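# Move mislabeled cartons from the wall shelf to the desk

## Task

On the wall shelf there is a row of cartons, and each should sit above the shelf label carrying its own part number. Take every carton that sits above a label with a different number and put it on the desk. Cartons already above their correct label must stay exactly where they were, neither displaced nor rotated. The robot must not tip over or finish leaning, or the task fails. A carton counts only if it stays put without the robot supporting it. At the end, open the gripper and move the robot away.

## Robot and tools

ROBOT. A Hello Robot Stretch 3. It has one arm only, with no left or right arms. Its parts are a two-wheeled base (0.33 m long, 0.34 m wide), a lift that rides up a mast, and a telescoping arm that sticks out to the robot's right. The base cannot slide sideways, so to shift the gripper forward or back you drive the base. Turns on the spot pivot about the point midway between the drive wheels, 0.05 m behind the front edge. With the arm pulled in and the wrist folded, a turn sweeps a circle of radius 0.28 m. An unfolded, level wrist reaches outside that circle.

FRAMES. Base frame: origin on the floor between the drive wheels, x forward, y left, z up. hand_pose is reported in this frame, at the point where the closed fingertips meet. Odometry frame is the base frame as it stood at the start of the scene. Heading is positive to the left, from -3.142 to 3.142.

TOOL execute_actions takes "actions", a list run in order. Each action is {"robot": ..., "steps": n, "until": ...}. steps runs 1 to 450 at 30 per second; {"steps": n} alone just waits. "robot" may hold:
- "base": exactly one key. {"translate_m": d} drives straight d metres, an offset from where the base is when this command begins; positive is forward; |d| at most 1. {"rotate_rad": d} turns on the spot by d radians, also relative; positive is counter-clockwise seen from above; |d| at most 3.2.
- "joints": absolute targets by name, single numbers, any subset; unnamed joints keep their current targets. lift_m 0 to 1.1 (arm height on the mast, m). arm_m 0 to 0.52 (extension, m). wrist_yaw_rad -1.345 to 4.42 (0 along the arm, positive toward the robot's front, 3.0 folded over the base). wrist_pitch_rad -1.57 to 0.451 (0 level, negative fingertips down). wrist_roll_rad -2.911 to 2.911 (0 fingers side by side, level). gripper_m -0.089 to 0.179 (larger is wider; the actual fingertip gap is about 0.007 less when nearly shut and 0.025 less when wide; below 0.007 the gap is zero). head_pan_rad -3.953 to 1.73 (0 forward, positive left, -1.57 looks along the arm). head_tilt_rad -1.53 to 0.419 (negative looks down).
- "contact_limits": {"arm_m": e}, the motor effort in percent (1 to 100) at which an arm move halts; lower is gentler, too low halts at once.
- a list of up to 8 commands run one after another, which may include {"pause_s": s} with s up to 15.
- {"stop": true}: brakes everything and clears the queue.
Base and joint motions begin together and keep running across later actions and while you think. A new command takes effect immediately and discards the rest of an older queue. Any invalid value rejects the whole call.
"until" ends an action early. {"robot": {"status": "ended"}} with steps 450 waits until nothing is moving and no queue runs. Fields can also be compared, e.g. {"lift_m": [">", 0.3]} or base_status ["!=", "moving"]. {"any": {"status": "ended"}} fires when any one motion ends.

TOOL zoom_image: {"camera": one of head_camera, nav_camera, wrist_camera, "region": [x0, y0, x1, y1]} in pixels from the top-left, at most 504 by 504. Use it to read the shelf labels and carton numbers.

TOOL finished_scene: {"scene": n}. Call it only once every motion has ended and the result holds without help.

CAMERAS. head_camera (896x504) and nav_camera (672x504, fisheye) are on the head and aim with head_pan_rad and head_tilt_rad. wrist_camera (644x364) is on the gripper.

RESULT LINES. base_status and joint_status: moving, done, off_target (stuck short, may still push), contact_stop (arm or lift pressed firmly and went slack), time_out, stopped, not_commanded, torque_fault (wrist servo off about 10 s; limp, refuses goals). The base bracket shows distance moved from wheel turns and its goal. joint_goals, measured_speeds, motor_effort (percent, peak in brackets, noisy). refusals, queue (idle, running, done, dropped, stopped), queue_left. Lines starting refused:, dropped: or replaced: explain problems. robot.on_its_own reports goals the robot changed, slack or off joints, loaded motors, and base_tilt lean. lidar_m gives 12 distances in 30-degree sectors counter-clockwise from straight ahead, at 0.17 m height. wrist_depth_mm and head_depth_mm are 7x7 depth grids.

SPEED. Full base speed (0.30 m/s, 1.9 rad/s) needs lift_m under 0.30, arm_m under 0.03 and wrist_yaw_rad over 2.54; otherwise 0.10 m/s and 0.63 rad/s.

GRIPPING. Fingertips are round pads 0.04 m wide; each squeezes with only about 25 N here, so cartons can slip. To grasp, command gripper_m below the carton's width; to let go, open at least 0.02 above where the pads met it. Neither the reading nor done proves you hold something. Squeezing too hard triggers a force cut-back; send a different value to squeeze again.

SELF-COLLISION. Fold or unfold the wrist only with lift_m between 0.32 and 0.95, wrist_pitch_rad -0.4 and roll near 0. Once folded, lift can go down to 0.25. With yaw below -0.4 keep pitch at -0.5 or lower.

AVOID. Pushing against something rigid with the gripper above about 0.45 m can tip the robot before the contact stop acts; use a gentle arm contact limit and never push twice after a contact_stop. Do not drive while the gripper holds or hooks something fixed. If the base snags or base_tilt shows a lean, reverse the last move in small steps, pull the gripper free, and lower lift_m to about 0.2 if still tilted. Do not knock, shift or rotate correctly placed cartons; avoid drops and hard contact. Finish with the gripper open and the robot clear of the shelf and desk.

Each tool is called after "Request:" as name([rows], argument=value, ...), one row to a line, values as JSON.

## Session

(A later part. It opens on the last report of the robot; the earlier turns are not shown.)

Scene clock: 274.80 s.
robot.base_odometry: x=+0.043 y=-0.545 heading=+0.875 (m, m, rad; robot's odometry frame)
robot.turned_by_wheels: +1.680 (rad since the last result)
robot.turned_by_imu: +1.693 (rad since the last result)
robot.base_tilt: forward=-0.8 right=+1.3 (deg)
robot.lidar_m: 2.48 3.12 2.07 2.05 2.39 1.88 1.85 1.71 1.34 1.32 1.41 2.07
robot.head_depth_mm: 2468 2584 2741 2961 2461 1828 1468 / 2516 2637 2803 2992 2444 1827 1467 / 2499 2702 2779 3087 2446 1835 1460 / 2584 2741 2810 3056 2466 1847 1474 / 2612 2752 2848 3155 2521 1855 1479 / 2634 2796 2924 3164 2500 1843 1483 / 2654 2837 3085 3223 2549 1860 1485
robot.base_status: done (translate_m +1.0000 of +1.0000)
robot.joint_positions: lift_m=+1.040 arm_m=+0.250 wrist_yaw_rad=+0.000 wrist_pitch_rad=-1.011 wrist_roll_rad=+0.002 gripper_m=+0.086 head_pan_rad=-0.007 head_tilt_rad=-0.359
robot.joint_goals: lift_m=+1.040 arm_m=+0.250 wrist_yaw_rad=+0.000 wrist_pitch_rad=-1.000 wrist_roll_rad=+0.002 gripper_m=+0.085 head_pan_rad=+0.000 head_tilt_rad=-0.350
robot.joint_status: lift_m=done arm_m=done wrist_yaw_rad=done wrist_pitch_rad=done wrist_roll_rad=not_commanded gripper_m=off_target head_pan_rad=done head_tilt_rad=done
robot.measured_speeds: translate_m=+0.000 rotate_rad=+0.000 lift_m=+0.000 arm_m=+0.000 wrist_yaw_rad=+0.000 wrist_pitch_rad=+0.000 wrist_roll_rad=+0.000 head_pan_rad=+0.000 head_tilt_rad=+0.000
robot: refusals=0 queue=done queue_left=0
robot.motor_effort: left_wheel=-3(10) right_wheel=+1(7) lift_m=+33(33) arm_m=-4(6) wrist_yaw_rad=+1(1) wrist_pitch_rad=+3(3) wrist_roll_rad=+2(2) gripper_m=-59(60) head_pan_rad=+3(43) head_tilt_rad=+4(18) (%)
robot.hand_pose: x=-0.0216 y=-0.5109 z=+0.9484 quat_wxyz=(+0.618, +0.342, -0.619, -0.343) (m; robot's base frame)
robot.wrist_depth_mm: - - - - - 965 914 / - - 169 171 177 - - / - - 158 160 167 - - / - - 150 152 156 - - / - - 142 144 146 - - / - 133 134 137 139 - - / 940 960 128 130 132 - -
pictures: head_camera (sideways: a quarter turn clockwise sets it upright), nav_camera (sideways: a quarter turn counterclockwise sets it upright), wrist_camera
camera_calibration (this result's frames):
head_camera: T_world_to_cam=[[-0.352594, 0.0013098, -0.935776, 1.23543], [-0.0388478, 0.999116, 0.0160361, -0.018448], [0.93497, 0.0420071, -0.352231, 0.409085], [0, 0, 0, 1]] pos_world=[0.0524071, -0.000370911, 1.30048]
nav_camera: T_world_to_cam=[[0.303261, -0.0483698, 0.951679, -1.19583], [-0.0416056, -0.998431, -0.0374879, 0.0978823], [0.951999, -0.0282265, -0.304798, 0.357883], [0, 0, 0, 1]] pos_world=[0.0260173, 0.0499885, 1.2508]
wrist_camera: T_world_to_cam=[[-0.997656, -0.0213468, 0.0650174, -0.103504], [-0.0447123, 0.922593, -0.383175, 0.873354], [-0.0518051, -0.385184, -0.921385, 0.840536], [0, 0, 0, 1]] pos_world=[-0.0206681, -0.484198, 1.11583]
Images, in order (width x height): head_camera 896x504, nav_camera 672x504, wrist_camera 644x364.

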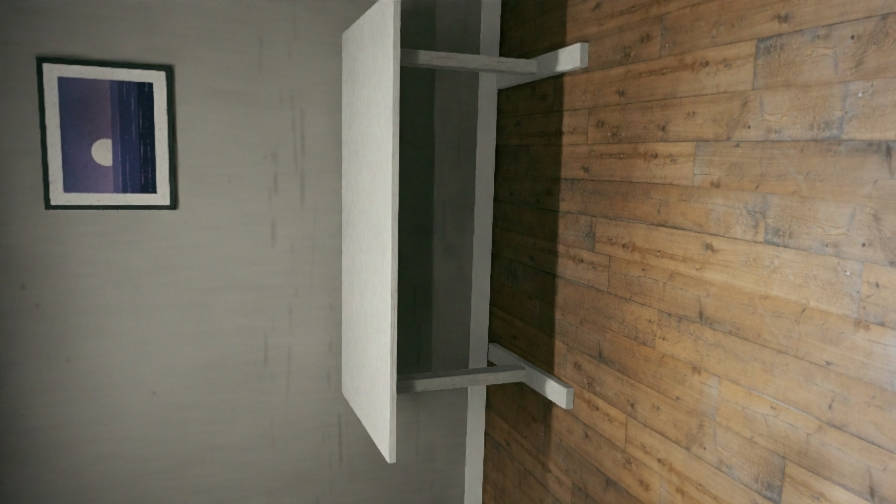

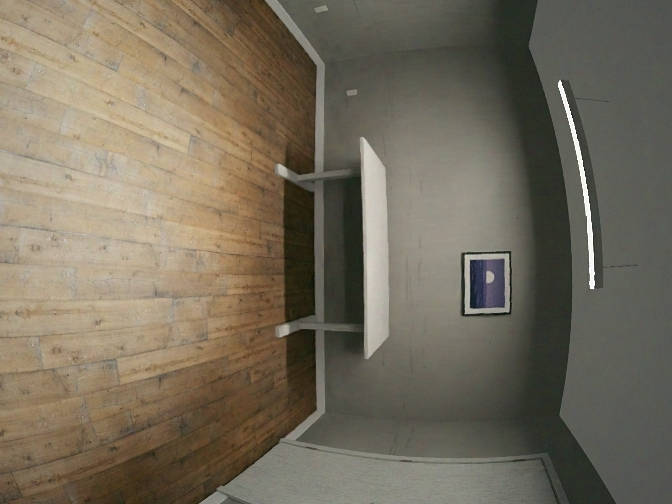

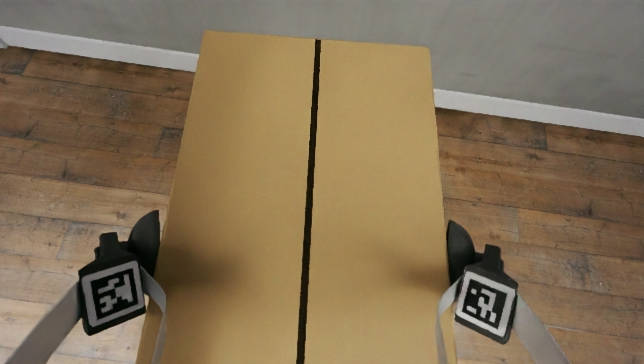

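Request:
execute_actions([
  {"robot": {"base": {"translate_m": 1.0}, "joints": {"lift_m": 1.06, "arm_m": 0.45, "head_pan_rad": -1.6, "head_tilt_rad": -0.6}}, "steps": 300, "until": {"robot": {"translate_m": [">", 0.52]}}},
  {"robot": {"base": {"translate_m": 1.0}}, "steps": 400, "until": {"robot": {"base_status": ["!=", "moving"]}}},
  {"robot": {"base": {"rotate_rad": 1.47}}, "steps": 300, "until": {"robot": {"status": "ended"}}},
])

Scene clock: 316.83 s.
robot.base_odometry: x=+1.018 y=+0.622 heading=+2.345 (m, m, rad; robot's odometry frame)
robot.turned_by_wheels: +1.470 (rad since the last result)
robot.turned_by_imu: +1.476 (rad since the last result)
robot.base_tilt: forward=-0.9 right=+1.4 (deg)
robot.lidar_m: 2.07 1.95 3.24 3.36 2.10 1.53 1.45 1.50 1.06 1.40 1.16 1.97
robot.head_depth_mm: - 1309 1375 1010 839 1459 1244 / 1192 1319 1384 1015 843 1467 1257 / - - 701 632 794 1483 1260 / 1176 1309 763 645 825 1488 1256 / 1186 1304 1385 1031 857 1490 1268 / 1187 1304 1391 1036 828 1507 1254 / 1195 1312 1392 1038 835 1508 1266
robot.base_status: done (rotate_rad +1.4699 of +1.4700)
robot.joint_positions: lift_m=+1.060 arm_m=+0.450 wrist_yaw_rad=+0.000 wrist_pitch_rad=-1.011 wrist_roll_rad=+0.002 gripper_m=+0.086 head_pan_rad=-1.593 head_tilt_rad=-0.593
robot.joint_goals: lift_m=+1.060 arm_m=+0.450 wrist_yaw_rad=+0.000 wrist_pitch_rad=-1.000 wrist_roll_rad=+0.002 gripper_m=+0.085 head_pan_rad=-1.600 head_tilt_rad=-0.600
robot.joint_status: lift_m=done arm_m=done wrist_yaw_rad=done wrist_pitch_rad=done wrist_roll_rad=not_commanded gripper_m=off_target head_pan_rad=done head_tilt_rad=done
robot.measured_speeds: translate_m=+0.000 rotate_rad=+0.000 lift_m=+0.000 arm_m=+0.000 wrist_yaw_rad=+0.000 wrist_pitch_rad=+0.000 wrist_roll_rad=+0.000 head_pan_rad=+0.000 head_tilt_rad=+0.000
robot: refusals=0 queue=done queue_left=0
robot.motor_effort: left_wheel=-2(9) right_wheel=+2(7) lift_m=+32(35) arm_m=+3(3) wrist_yaw_rad=+0(0) wrist_pitch_rad=+3(3) wrist_roll_rad=+2(2) gripper_m=-60(60) head_pan_rad=-3(43) head_tilt_rad=-3(23) (%)
robot.hand_pose: x=-0.0216 y=-0.7103 z=+0.9683 quat_wxyz=(+0.618, +0.342, -0.619, -0.343) (m; robot's base frame)
robot.wrist_depth_mm: 504 515 527 544 555 563 566 / 481 489 169 172 176 514 536 / 446 459 159 161 165 484 495 / 418 426 149 152 155 459 463 / 399 400 141 144 147 435 433 / 378 134 135 137 139 413 418 / 358 356 128 130 132 384 393
pictures: head_camera (sideways: a quarter turn clockwise sets it upright), nav_camera (sideways: a quarter turn counterclockwise sets it upright), wrist_camera
camera_calibration (this result's frames):
head_camera: T_world_to_cam=[[0.0112864, 0.559618, -0.828674, 1.09351], [0.999481, 0.0186837, 0.0262302, -0.038047], [0.0301616, -0.82854, -0.559117, 0.683808], [0, 0, 0, 1]] pos_world=[0.00506082, -0.0446749, 1.28949]
nav_camera: T_world_to_cam=[[-0.0577021, -0.51459, 0.855493, -1.06813], [-0.99751, 0.06453, -0.0284654, 0.0919569], [-0.040557, -0.855005, -0.517032, 0.640117], [0, 0, 0, 1]] pos_world=[0.0560559, -0.00827853, 1.24735]
wrist_camera: T_world_to_cam=[[-0.997693, -0.020765, 0.0646379, -0.108279], [-0.0440136, 0.92273, -0.382927, 1.0648], [-0.0516918, -0.384888, -0.921515, 0.782494], [0, 0, 0, 1]] pos_world=[-0.0207151, -0.683596, 1.13582]
Images, in order (width x height): head_camera 896x504, nav_camera 672x504, wrist_camera 644x364.

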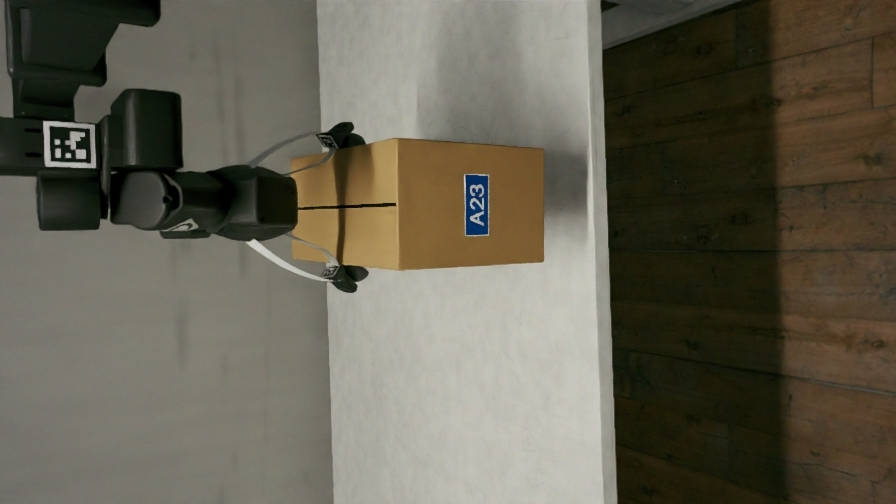

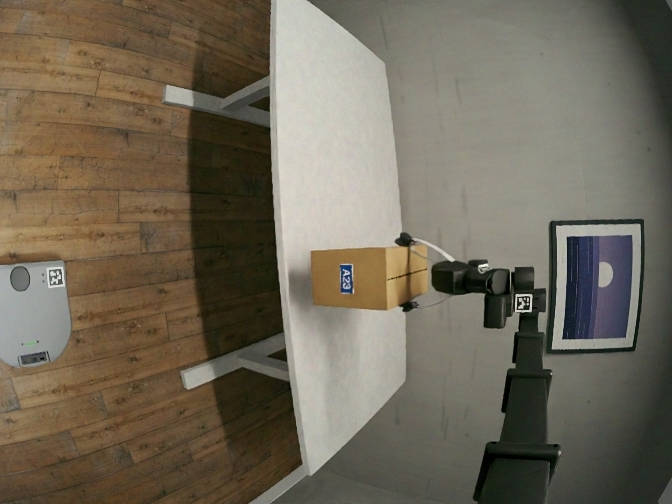

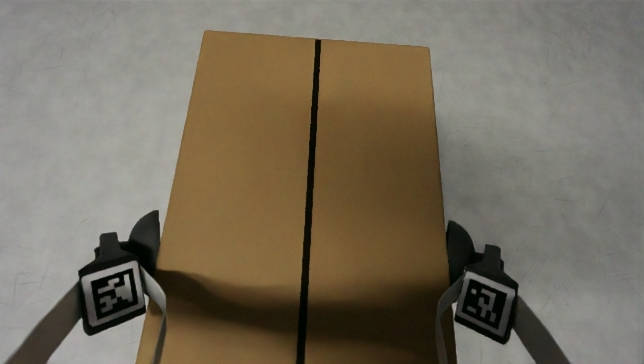

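Request:
execute_actions([
  {"robot": {"joints": {"lift_m": 1.0, "arm_m": 0.515}}, "steps": 100, "until": {"robot": {"arm_m": [">", 0.50]}}},
  {"robot": {"joints": {"lift_m": 0.984}}, "steps": 100, "until": {"robot": {"status": "ended"}}},
])

Scene clock: 331.83 s.
robot.base_odometry: x=+1.018 y=+0.622 heading=+2.345 (m, m, rad; robot's odometry frame)
robot.turned_by_wheels: +0.000 (rad since the last result)
robot.turned_by_imu: +0.000 (rad since the last result)
robot.base_tilt: forward=-0.9 right=+1.2 (deg)
robot.lidar_m: 2.07 1.95 3.24 3.35 2.11 1.53 1.45 1.50 1.07 1.40 1.16 1.97
robot.head_depth_mm: 1177 1247 1291 1008 841 1447 1246 / 1181 1342 1390 1012 844 1475 1250 / 1183 - 1070 731 793 1466 1247 / 1184 1303 1387 756 822 1474 1259 / 1179 1306 1391 1027 851 1474 1257 / 1190 1303 1388 1031 830 1493 1268 / 1186 1307 1394 1041 830 1502 1264
robot.base_status: done (rotate_rad +1.4699 of +1.4700)
robot.joint_positions: lift_m=+0.984 arm_m=+0.515 wrist_yaw_rad=+0.000 wrist_pitch_rad=-1.011 wrist_roll_rad=+0.002 gripper_m=+0.086 head_pan_rad=-1.593 head_tilt_rad=-0.593
robot.joint_goals: lift_m=+0.984 arm_m=+0.515 wrist_yaw_rad=+0.000 wrist_pitch_rad=-1.000 wrist_roll_rad=+0.002 gripper_m=+0.085 head_pan_rad=-1.600 head_tilt_rad=-0.600
robot.joint_status: lift_m=done arm_m=done wrist_yaw_rad=done wrist_pitch_rad=done wrist_roll_rad=not_commanded gripper_m=off_target head_pan_rad=done head_tilt_rad=done
robot.measured_speeds: translate_m=+0.000 rotate_rad=+0.000 lift_m=+0.000 arm_m=+0.000 wrist_yaw_rad=+0.000 wrist_pitch_rad=+0.000 wrist_roll_rad=+0.000 head_pan_rad=+0.000 head_tilt_rad=+0.000
robot: refusals=0 queue=done queue_left=0
robot.motor_effort: left_wheel=-2(2) right_wheel=+0(1) lift_m=+17(31) arm_m=+3(7) wrist_yaw_rad=+0(0) wrist_pitch_rad=+3(3) wrist_roll_rad=+1(2) gripper_m=-60(60) head_pan_rad=-3(3) head_tilt_rad=-4(4) (%)
robot.hand_pose: x=-0.0216 y=-0.7752 z=+0.8931 quat_wxyz=(+0.618, +0.342, -0.619, -0.343) (m; robot's base frame)
robot.wrist_depth_mm: 411 424 435 438 450 457 467 / 387 392 169 171 177 426 435 / 364 370 158 161 165 402 408 / 342 343 149 152 156 372 384 / 324 327 142 144 146 358 357 / 311 133 135 136 139 337 340 / 295 290 128 130 132 312 324
pictures: head_camera (sideways: a quarter turn clockwise sets it upright), nav_camera (sideways: a quarter turn counterclockwise sets it upright), wrist_camera
camera_calibration (this result's frames):
head_camera: T_world_to_cam=[[0.0112889, 0.55962, -0.828673, 1.09351], [0.999481, 0.0186791, 0.0262303, -0.0380471], [0.0301579, -0.828539, -0.559119, 0.68381], [0, 0, 0, 1]] pos_world=[0.00506062, -0.0446749, 1.28949]
nav_camera: T_world_to_cam=[[-0.0577045, -0.514591, 0.855492, -1.06813], [-0.997509, 0.0645346, -0.0284653, 0.0919568], [-0.0405609, -0.855004, -0.517033, 0.640119], [0, 0, 0, 1]] pos_world=[0.0560558, -0.00827865, 1.24735]
wrist_camera: T_world_to_cam=[[-0.997693, -0.0207752, 0.0646346, -0.104769], [-0.0440136, 0.92279, -0.382781, 1.09582], [-0.0516919, -0.384742, -0.921575, 0.688338], [0, 0, 0, 1]] pos_world=[-0.0207151, -0.748552, 1.06058]
Images, in order (width x height): head_camera 896x504, nav_camera 672x504, wrist_camera 644x364.

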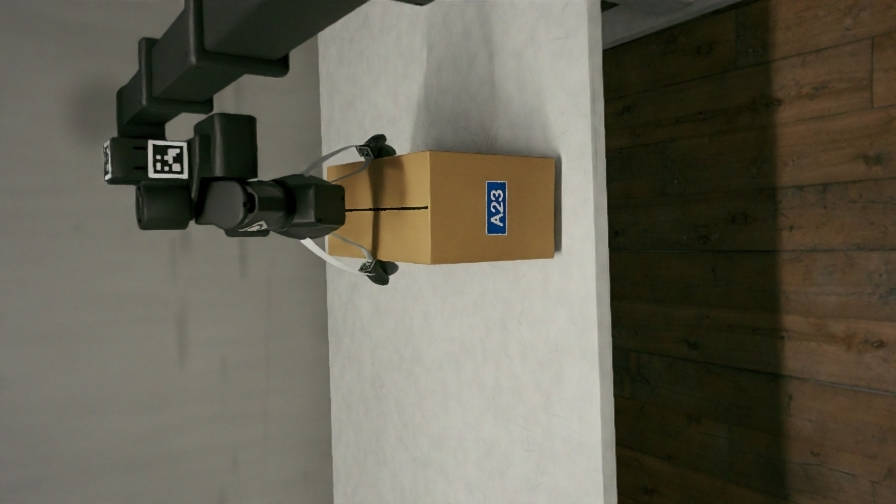

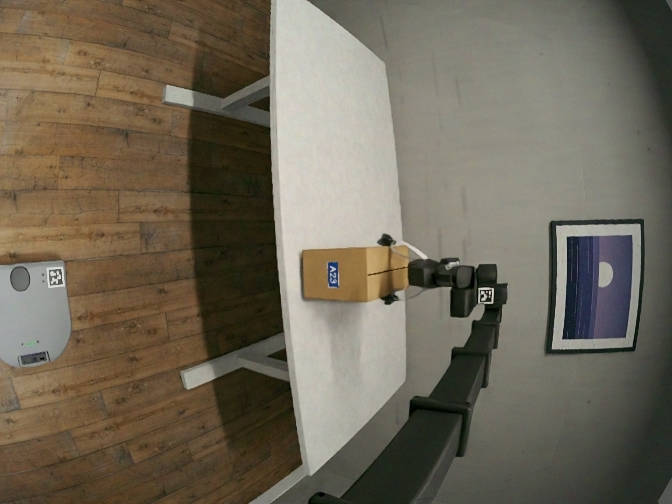

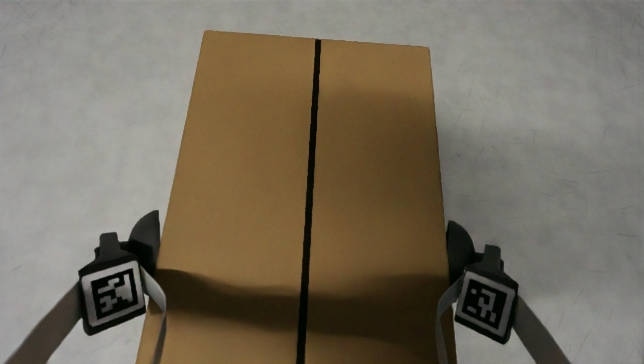

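Request:
execute_actions([
  {"robot": {"joints": {"lift_m": 0.976}}, "steps": 60, "until": {"robot": {"status": "ended"}}},
  {"robot": {"joints": {"gripper_m": 0.179}}, "steps": 150, "until": {"robot": {"gripper_m": [">", 0.162]}}},
  {"robot": {"joints": {"arm_m": 0.0}}, "steps": 150, "until": {"robot": {"arm_m": ["<", 0.32]}}},
])

Request:
execute_actions([
  {"robot": {"base": {"rotate_rad": -1.536}, "joints": {"lift_m": 0.33, "gripper_m": 0.04}}, "steps": 150, "until": {"robot": {"arm_m": ["<", 0.15]}}},
  {"robot": {"joints": {"wrist_pitch_rad": -0.4, "wrist_yaw_rad": 3.0}}, "steps": 200, "until": {"robot": {"base_status": ["!=", "moving"]}}},
  {"robot": {"base": {"translate_m": -1.0}}, "steps": 200, "until": {"robot": {"wrist_yaw_rad": [">", 2.9]}}},
  {"robot": {"joints": {"lift_m": 0.285}}, "steps": 250, "until": {"robot": {"lift_m": ["<", 0.297], "arm_m": ["<", 0.025]}}},
  {"robot": {"base": {"translate_m": -1.0}}, "steps": 250, "until": {"robot": {"x": ["<", 0.35]}}},
  {"robot": {"base": {"translate_m": -1.0}}, "steps": 250, "until": {"robot": {"x": ["<", -0.02]}}},
  {"robot": {"base": {"translate_m": -1.0}}, "steps": 400, "until": {"robot": {"base_status": ["!=", "moving"]}}},
  {"robot": {"base": {"rotate_rad": -1.614}, "joints": {"lift_m": 0.99, "head_pan_rad": -2.15, "head_tilt_rad": -0.6}}, "steps": 100, "until": {"robot": {"lift_m": [">", 0.33]}}},
  {"robot": {"joints": {"wrist_yaw_rad": 0.0}}, "steps": 150, "until": {"robot": {"wrist_yaw_rad": ["<", 1.6]}}},
  {"robot": {"joints": {"wrist_pitch_rad": -1.0, "gripper_m": 0.179}}, "steps": 200, "until": {"robot": {"base_status": ["!=", "moving"]}}},
])

Scene clock: 391.57 s.
robot.base_odometry: x=+1.018 y=+0.622 heading=+2.345 (m, m, rad; robot's odometry frame)
robot.turned_by_wheels: +0.000 (rad since the last result)
robot.turned_by_imu: +0.000 (rad since the last result)
robot.base_tilt: forward=-0.8 right=+1.1 (deg)
robot.lidar_m: 2.08 1.95 3.20 3.36 2.11 1.53 1.45 1.50 1.06 1.40 1.16 1.96
robot.head_depth_mm: 1183 1268 1319 1008 840 1466 1251 / 1183 1263 - 1035 839 1475 1245 / 1184 1267 - 761 796 1468 1253 / 1181 1300 1381 798 809 1469 1255 / 1181 1311 1373 1039 855 1488 1254 / 1187 1304 1390 1040 833 1481 1257 / 1193 1315 1385 1041 836 1507 1271
robot.base_status: done (rotate_rad +1.4699 of +1.4700)
robot.joint_positions: lift_m=+0.976 arm_m=+0.318 wrist_yaw_rad=+0.000 wrist_pitch_rad=-1.011 wrist_roll_rad=+0.002 gripper_m=+0.179 head_pan_rad=-1.593 head_tilt_rad=-0.593
robot.joint_goals: lift_m=+0.976 arm_m=+0.000 wrist_yaw_rad=+0.000 wrist_pitch_rad=-1.000 wrist_roll_rad=+0.002 gripper_m=+0.179 head_pan_rad=-1.600 head_tilt_rad=-0.600
robot.joint_status: lift_m=done arm_m=moving wrist_yaw_rad=done wrist_pitch_rad=done wrist_roll_rad=not_commanded gripper_m=done head_pan_rad=done head_tilt_rad=done
robot.measured_speeds: translate_m=+0.000 rotate_rad=+0.000 lift_m=+0.000 arm_m=-0.140 wrist_yaw_rad=+0.000 wrist_pitch_rad=+0.000 wrist_roll_rad=+0.000 head_pan_rad=+0.000 head_tilt_rad=+0.000
robot: refusals=0 queue=running queue_left=0
robot.motor_effort: left_wheel=-2(2) right_wheel=+2(1) lift_m=+17(17) arm_m=-3(7) wrist_yaw_rad=+0(0) wrist_pitch_rad=+3(3) wrist_roll_rad=+1(2) gripper_m=+0(100) head_pan_rad=-3(2) head_tilt_rad=-4(4) (%)
robot.hand_pose: x=-0.0216 y=-0.5782 z=+0.8851 quat_wxyz=(+0.618, +0.342, -0.619, -0.343) (m; robot's base frame)
robot.wrist_depth_mm: 401 414 199 201 437 455 464 / 377 386 185 188 196 423 428 / 355 363 180 180 194 392 399 / 336 346 290 244 358 367 377 / 319 332 330 337 339 350 353 / - 939 957 - - - - / 864 924 938 948 956 966 -
pictures: head_camera (sideways: a quarter turn clockwise sets it upright), nav_camera (sideways: a quarter turn counterclockwise sets it upright), wrist_camera
camera_calibration (this result's frames):
head_camera: T_world_to_cam=[[0.0112889, 0.559622, -0.828671, 1.09351], [0.999481, 0.0186793, 0.0262304, -0.0380473], [0.0301581, -0.828537, -0.559121, 0.683813], [0, 0, 0, 1]] pos_world=[0.00506063, -0.0446749, 1.28949]
nav_camera: T_world_to_cam=[[-0.0577044, -0.514594, 0.85549, -1.06812], [-0.997509, 0.0645345, -0.0284652, 0.0919566], [-0.0405606, -0.855002, -0.517036, 0.640122], [0, 0, 0, 1]] pos_world=[0.0560558, -0.00827847, 1.24735]
wrist_camera: T_world_to_cam=[[-0.99769, -0.0208833, 0.0646435, -0.100217], [-0.0441411, 0.922606, -0.38321, 0.911278], [-0.0516378, -0.385178, -0.921396, 0.756386], [0, 0, 0, 1]] pos_world=[-0.0207028, -0.5515, 1.05262]
Images, in order (width x height): head_camera 896x504, nav_camera 672x504, wrist_camera 644x364.

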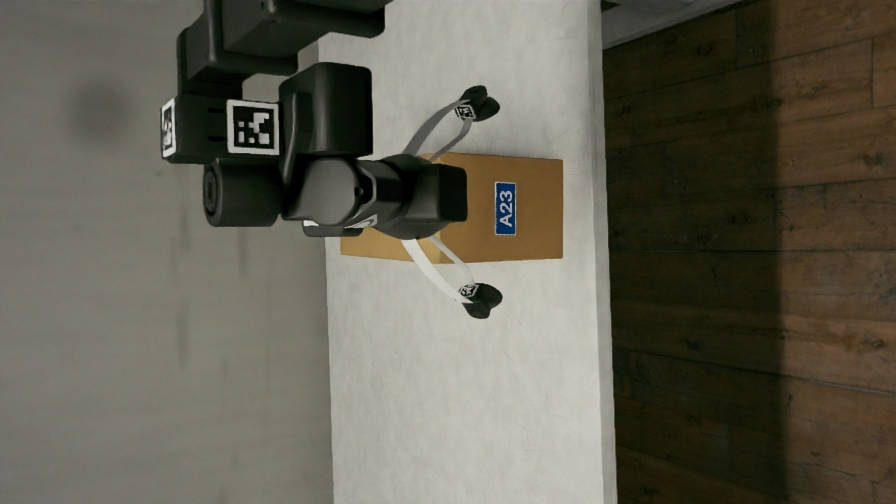

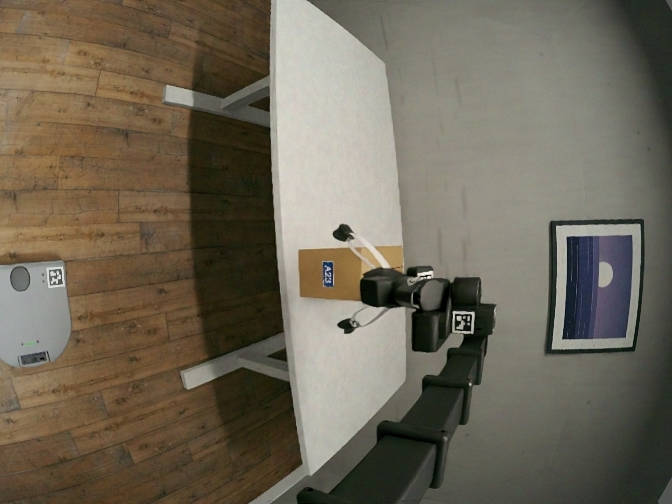

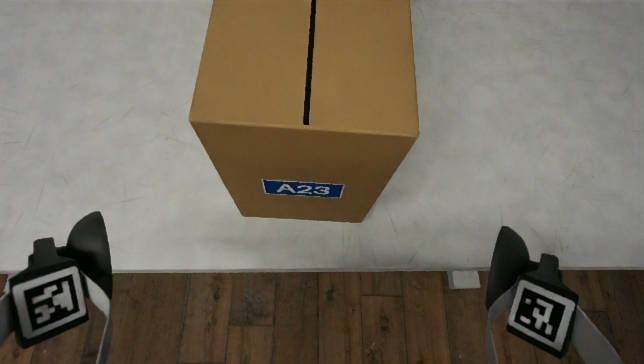

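Scene clock: 410.57 s.
robot.base_odometry: x=-0.713 y=-1.193 heading=-0.805 (m, m, rad; robot's odometry frame)
robot.turned_by_wheels: -3.150 (rad since the last result)
robot.turned_by_imu: -3.177 (rad since the last result)
robot.base_tilt: forward=-0.8 right=+1.3 (deg)
robot.lidar_m: 1.39 1.44 1.97 3.51 3.38 2.11 2.37 1.24 0.89 0.86 0.89 1.21
robot.head_depth_mm: 1007 1126 1254 1082 1688 1456 1248 / 944 1050 1066 951 1597 1471 1245 / 886 982 1051 875 1442 1481 1249 / 839 923 988 824 905 1440 1249 / 794 871 943 826 852 1384 1263 / 756 826 900 778 775 1281 1250 / 716 778 847 855 786 1166 1243
robot.base_status: done (rotate_rad -1.6139 of -1.6140)
robot.joint_positions: lift_m=+0.648 arm_m=+0.000 wrist_yaw_rad=+0.002 wrist_pitch_rad=-1.005 wrist_roll_rad=+0.003 gripper_m=+0.109 head_pan_rad=-2.143 head_tilt_rad=-0.593
robot.joint_goals: lift_m=+0.990 arm_m=+0.000 wrist_yaw_rad=+0.000 wrist_pitch_rad=-1.000 wrist_roll_rad=+0.003 gripper_m=+0.179 head_pan_rad=-2.150 head_tilt_rad=-0.600
robot.joint_status: lift_m=moving arm_m=done wrist_yaw_rad=moving wrist_pitch_rad=moving wrist_roll_rad=not_commanded gripper_m=moving head_pan_rad=done head_tilt_rad=done
robot.measured_speeds: translate_m=+0.000 rotate_rad=+0.000 lift_m=+0.110 arm_m=+0.000 wrist_yaw_rad=+0.000 wrist_pitch_rad=+0.000 wrist_roll_rad=+0.000 head_pan_rad=+0.000 head_tilt_rad=+0.000
robot: refusals=0 queue=running queue_left=0
robot.motor_effort: left_wheel=+2(11) right_wheel=-4(9) lift_m=+31(35) arm_m=-4(7) wrist_yaw_rad=-4(4) wrist_pitch_rad=+1(5) wrist_roll_rad=+1(2) gripper_m=+99(100) head_pan_rad=-3(33) head_tilt_rad=-4(3) (%)
robot.hand_pose: x=-0.0214 y=-0.2622 z=+0.5574 quat_wxyz=(+0.619, +0.341, -0.620, -0.341) (m; robot's base frame)
robot.wrist_depth_mm: 781 776 774 764 782 763 770 / 815 839 855 862 881 916 917 / 795 766 786 818 825 825 857 / 716 748 750 759 771 787 826 / 714 690 712 720 742 747 750 / 656 - 682 691 694 692 716 / 616 636 647 657 653 675 683
pictures: head_camera (sideways: a quarter turn clockwise sets it upright), nav_camera (sideways: a quarter turn counterclockwise sets it upright), wrist_camera
camera_calibration (this result's frames):
head_camera: T_world_to_cam=[[0.302414, 0.471524, -0.828378, 1.09135], [0.861786, -0.506591, 0.0262518, -0.0372352], [-0.407271, -0.721824, -0.559554, 0.687044], [0, 0, 0, 1]] pos_world=[-0.0181374, -0.0375352, 1.28946]
nav_camera: T_world_to_cam=[[-0.31845, -0.408885, 0.855221, -1.06618], [-0.816603, 0.576499, -0.0284431, 0.0908243], [-0.481404, -0.707433, -0.517483, 0.643393], [0, 0, 0, 1]] pos_world=[0.0443736, -0.0331488, 1.24735]
wrist_camera: T_world_to_cam=[[-0.997675, -0.0220098, 0.0645043, -0.0724285], [-0.0454157, 0.920376, -0.388389, 0.496408], [-0.0508198, -0.390415, -0.919235, 0.5736], [0, 0, 0, 1]] pos_world=[-0.0205652, -0.234534, 0.724745]
Images, in order (width x height): head_camera 896x504, nav_camera 672x504, wrist_camera 644x364.

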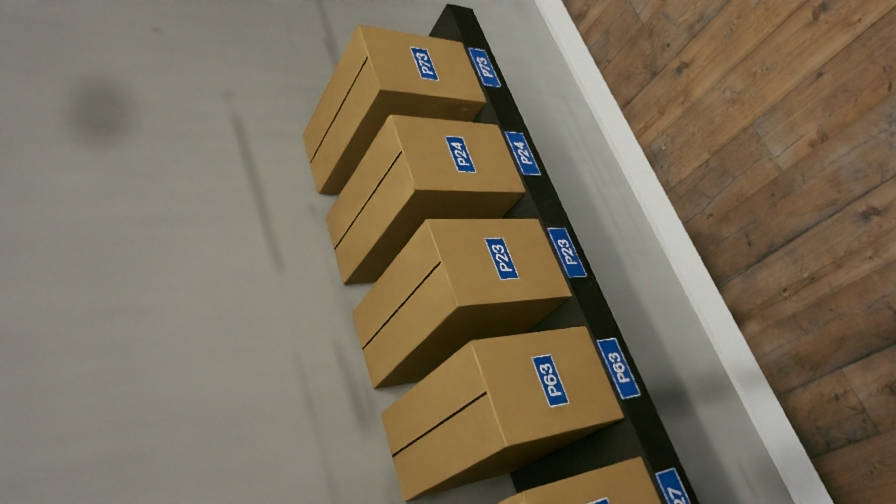

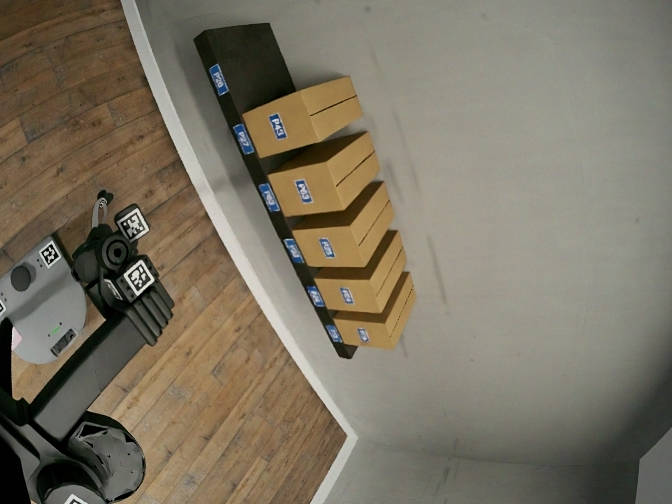

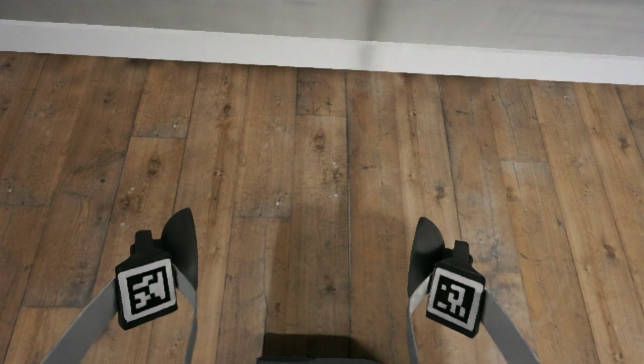

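Request:
execute_actions([
  {"robot": {"base": {"rotate_rad": 0.01}, "joints": {"arm_m": 0.28, "head_pan_rad": -1.62, "head_tilt_rad": -0.55}}, "steps": 200, "until": {"robot": {"lift_m": [">", 0.98]}}},
  {"robot": {"joints": {"arm_m": 0.48}}, "steps": 200, "until": {"robot": {"status": "ended"}}},
])

Scene clock: 416.87 s.
robot.base_odometry: x=-0.713 y=-1.193 heading=-0.795 (m, m, rad; robot's odometry frame)
robot.turned_by_wheels: +0.010 (rad since the last result)
robot.turned_by_imu: +0.010 (rad since the last result)
robot.base_tilt: forward=-0.8 right=+1.3 (deg)
robot.lidar_m: 1.40 1.45 1.98 3.48 2.78 2.11 2.37 1.22 0.89 0.86 0.90 1.23
robot.head_depth_mm: 716 766 - 836 788 1280 1272 / 712 751 876 814 756 1270 1273 / 712 - 873 919 822 1271 1279 / 707 770 857 821 758 1271 1281 / 711 778 861 963 898 1271 1283 / 709 778 864 963 893 1265 1285 / 708 774 860 957 1026 1258 1289
robot.base_status: done (rotate_rad +0.0100 of +0.0100)
robot.joint_positions: lift_m=+0.990 arm_m=+0.480 wrist_yaw_rad=+0.000 wrist_pitch_rad=-1.006 wrist_roll_rad=+0.003 gripper_m=+0.179 head_pan_rad=-1.627 head_tilt_rad=-0.556
robot.joint_goals: lift_m=+0.990 arm_m=+0.480 wrist_yaw_rad=+0.000 wrist_pitch_rad=-1.000 wrist_roll_rad=+0.003 gripper_m=+0.179 head_pan_rad=-1.620 head_tilt_rad=-0.550
robot.joint_status: lift_m=done arm_m=done wrist_yaw_rad=done wrist_pitch_rad=done wrist_roll_rad=not_commanded gripper_m=done head_pan_rad=done head_tilt_rad=done
robot.measured_speeds: translate_m=+0.000 rotate_rad=+0.000 lift_m=+0.000 arm_m=+0.000 wrist_yaw_rad=+0.000 wrist_pitch_rad=+0.000 wrist_roll_rad=+0.000 head_pan_rad=+0.000 head_tilt_rad=+0.000
robot: refusals=0 queue=done queue_left=0
robot.motor_effort: left_wheel=+1(4) right_wheel=-2(2) lift_m=+32(31) arm_m=+3(8) wrist_yaw_rad=+0(4) wrist_pitch_rad=+1(2) wrist_roll_rad=+1(2) gripper_m=+1(100) head_pan_rad=+4(33) head_tilt_rad=+3(6) (%)
robot.hand_pose: x=-0.0216 y=-0.7414 z=+0.8989 quat_wxyz=(+0.619, +0.341, -0.620, -0.342) (m; robot's base frame)
robot.wrist_depth_mm: 191 193 191 188 187 186 185 / 236 233 234 229 226 225 225 / 303 297 234 235 261 244 254 / 390 387 218 221 273 229 234 / 374 377 205 210 266 218 219 / - 357 194 198 259 201 208 / 328 339 185 187 251 193 197
pictures: head_camera (sideways: a quarter turn clockwise sets it upright), nav_camera (sideways: a quarter turn counterclockwise sets it upright), wrist_camera
camera_calibration (this result's frames):
head_camera: T_world_to_cam=[[0.028551, 0.528584, -0.848401, 1.11913], [0.999592, -0.0142986, 0.0247304, -0.0360964], [0.000941134, -0.848761, -0.528776, 0.644511], [0, 0, 0, 1]] pos_world=[0.00352293, -0.0450323, 1.29116]
nav_camera: T_world_to_cam=[[-0.0733602, -0.481066, 0.873609, -1.09166], [-0.994807, 0.0972623, -0.0299786, 0.0939118], [-0.0705476, -0.871272, -0.485703, 0.599538], [0, 0, 0, 1]] pos_world=[0.0556358, -0.0119341, 1.2477]
wrist_camera: T_world_to_cam=[[-0.99771, -0.0204, 0.0644833, -0.103988], [-0.0438691, 0.920851, -0.387438, 1.06957], [-0.0514758, -0.38938, -0.919638, 0.701558], [0, 0, 0, 1]] pos_world=[-0.0207152, -0.713863, 1.06628]
Images, in order (width x height): head_camera 896x504, nav_camera 672x504, wrist_camera 644x364.

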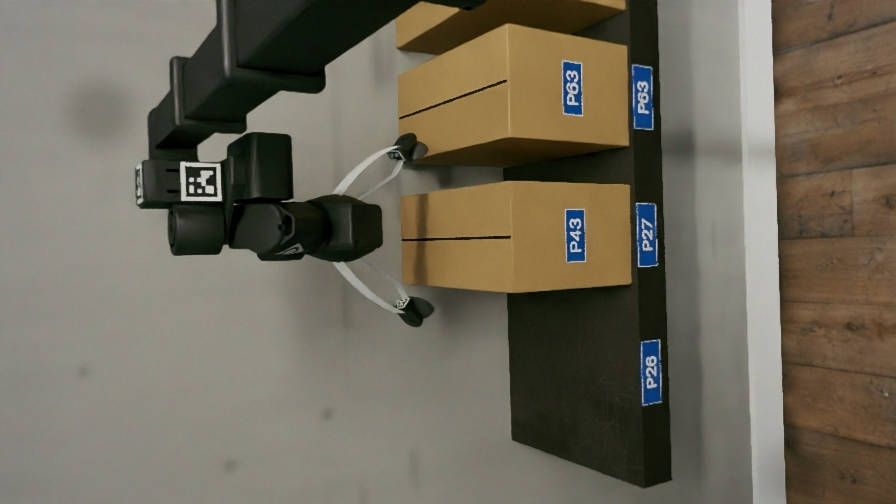

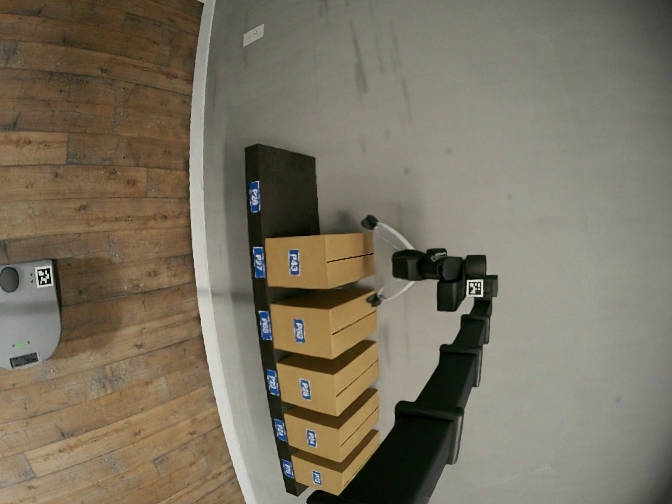

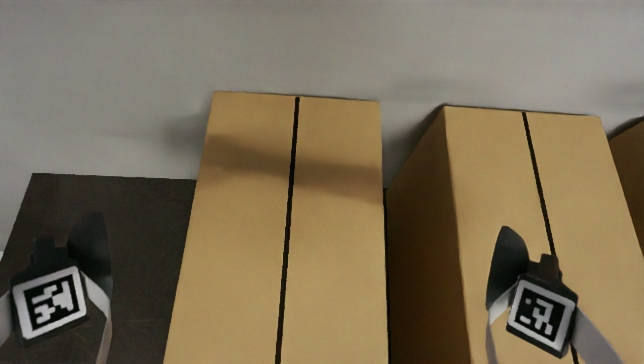

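Request:
zoom_image(camera="wrist_camera", region=[140, 80, 644, 364])

Request:
zoom_image(camera="head_camera", region=[340, 120, 540, 340])

Region (140, 80, 644, 364) of wrist_camera's 644x364 image, scaled by 1.000; it fills the top 284 rows of this view, and the rest is white.

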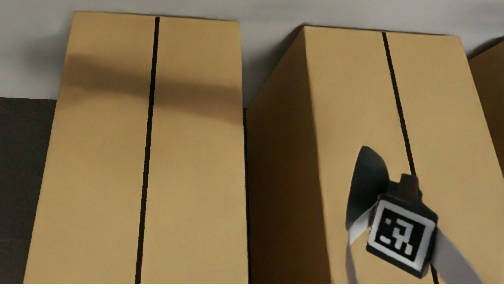

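Region (340, 120, 540, 340) of head_camera's 896x504 image, scaled by 2.291, with more detail than that image has; it fills the left 458 columns of this view, and the rest is white.

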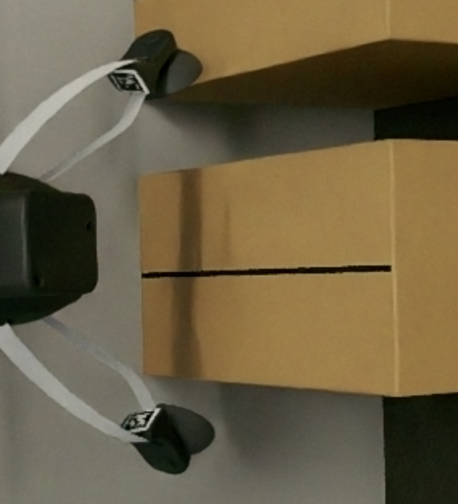

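Request:
execute_actions([
  {"robot": {"base": {"translate_m": 0.015}, "joints": {"arm_m": 0.482, "gripper_m": 0.157, "lift_m": 0.965}}, "steps": 200, "until": {"robot": {"status": "ended"}}},
])

Request:
zoom_image(camera="head_camera", region=[340, 120, 540, 330])

Scene clock: 433.60 s.
robot.base_odometry: x=-0.703 y=-1.204 heading=-0.795 (m, m, rad; robot's odometry frame)
robot.turned_by_wheels: +0.000 (rad since the last result)
robot.turned_by_imu: +0.000 (rad since the last result)
robot.base_tilt: forward=-0.5 right=+1.3 (deg)
robot.lidar_m: 1.38 1.43 1.96 3.47 2.79 2.11 2.38 1.22 0.89 0.86 0.90 1.23
robot.head_depth_mm: 716 782 - 773 772 1270 1274 / 715 759 883 808 775 1273 1277 / 711 756 883 896 794 1265 1272 / 711 768 856 857 770 1261 1281 / 710 779 863 963 892 1261 1285 / 709 777 859 960 898 1260 1285 / 706 775 861 963 1052 1260 1288
robot.base_status: done (translate_m +0.0150 of +0.0150)
robot.joint_positions: lift_m=+0.965 arm_m=+0.482 wrist_yaw_rad=+0.000 wrist_pitch_rad=-1.006 wrist_roll_rad=+0.003 gripper_m=+0.157 head_pan_rad=-1.627 head_tilt_rad=-0.556
robot.joint_goals: lift_m=+0.965 arm_m=+0.482 wrist_yaw_rad=+0.000 wrist_pitch_rad=-1.000 wrist_roll_rad=+0.003 gripper_m=+0.157 head_pan_rad=-1.620 head_tilt_rad=-0.550
robot.joint_status: lift_m=done arm_m=done wrist_yaw_rad=done wrist_pitch_rad=done wrist_roll_rad=not_commanded gripper_m=done head_pan_rad=done head_tilt_rad=done
robot.measured_speeds: translate_m=+0.000 rotate_rad=+0.000 lift_m=+0.000 arm_m=+0.000 wrist_yaw_rad=+0.000 wrist_pitch_rad=+0.000 wrist_roll_rad=+0.000 head_pan_rad=+0.000 head_tilt_rad=+0.000
robot: refusals=0 queue=done queue_left=0
robot.motor_effort: left_wheel=+1(6) right_wheel=-1(3) lift_m=+16(33) arm_m=+3(4) wrist_yaw_rad=+0(0) wrist_pitch_rad=+2(1) wrist_roll_rad=+2(1) gripper_m=+0(100) head_pan_rad=+3(4) head_tilt_rad=+3(3) (%)
robot.hand_pose: x=-0.0216 y=-0.7434 z=+0.8747 quat_wxyz=(+0.619, +0.341, -0.620, -0.342) (m; robot's base frame)
robot.wrist_depth_mm: 190 188 188 186 185 184 182 / 231 229 217 218 221 223 221 / 298 296 207 209 217 219 220 / 361 370 195 194 203 206 207 / 344 355 183 185 189 194 194 / 332 337 172 174 181 - 184 / 311 316 163 165 169 193 175
pictures: head_camera (sideways: a quarter turn clockwise sets it upright), nav_camera (sideways: a quarter turn counterclockwise sets it upright), wrist_camera
camera_calibration (this result's frames):
head_camera: T_world_to_cam=[[0.0285509, 0.528584, -0.848401, 1.11913], [0.999592, -0.0142984, 0.0247304, -0.0360964], [0.00094134, -0.848761, -0.528777, 0.644511], [0, 0, 0, 1]] pos_world=[0.00352294, -0.0450323, 1.29116]
nav_camera: T_world_to_cam=[[-0.07336, -0.481066, 0.873609, -1.09166], [-0.994807, 0.0972621, -0.0299786, 0.0939118], [-0.0705474, -0.871272, -0.485703, 0.599538], [0, 0, 0, 1]] pos_world=[0.0556358, -0.0119341, 1.2477]
wrist_camera: T_world_to_cam=[[-0.99771, -0.0204001, 0.0644834, -0.102468], [-0.0438692, 0.920851, -0.387438, 1.06203], [-0.0514758, -0.38938, -0.919638, 0.678519], [0, 0, 0, 1]] pos_world=[-0.0207152, -0.715862, 1.04207]
Images, in order (width x height): head_camera 896x504, nav_camera 672x504, wrist_camera 644x364.

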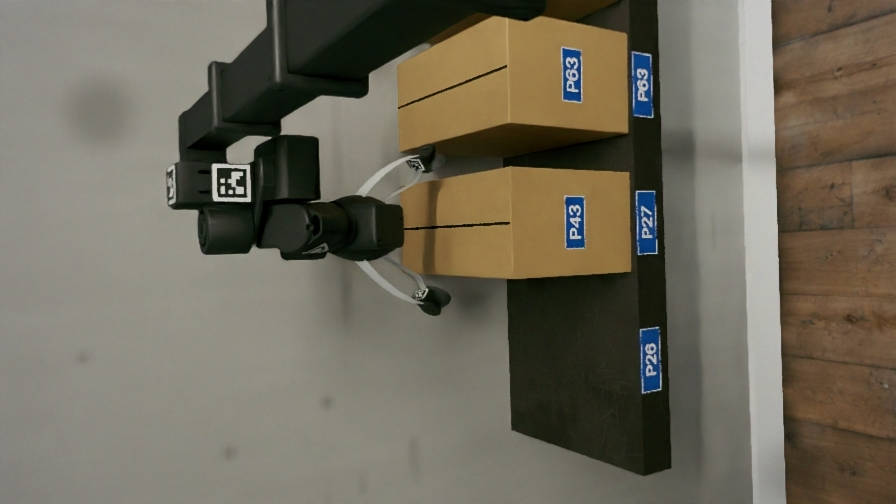

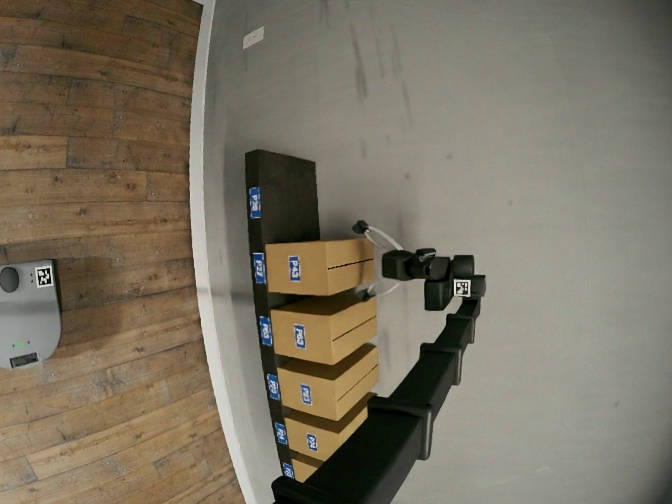

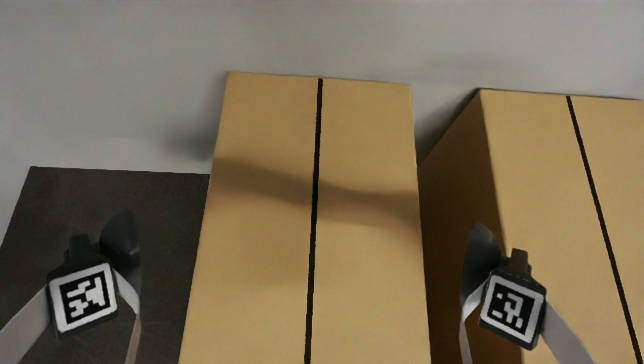

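Region (340, 120, 540, 330) of head_camera's 896x504 image, scaled by 2.400, with more detail than that image has; it fills the left 480 columns of this view, and the rest is white.

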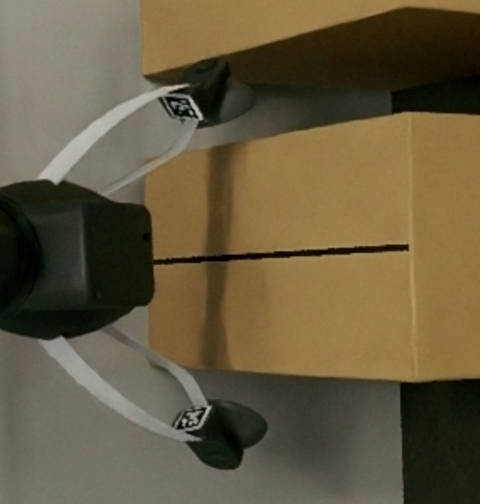

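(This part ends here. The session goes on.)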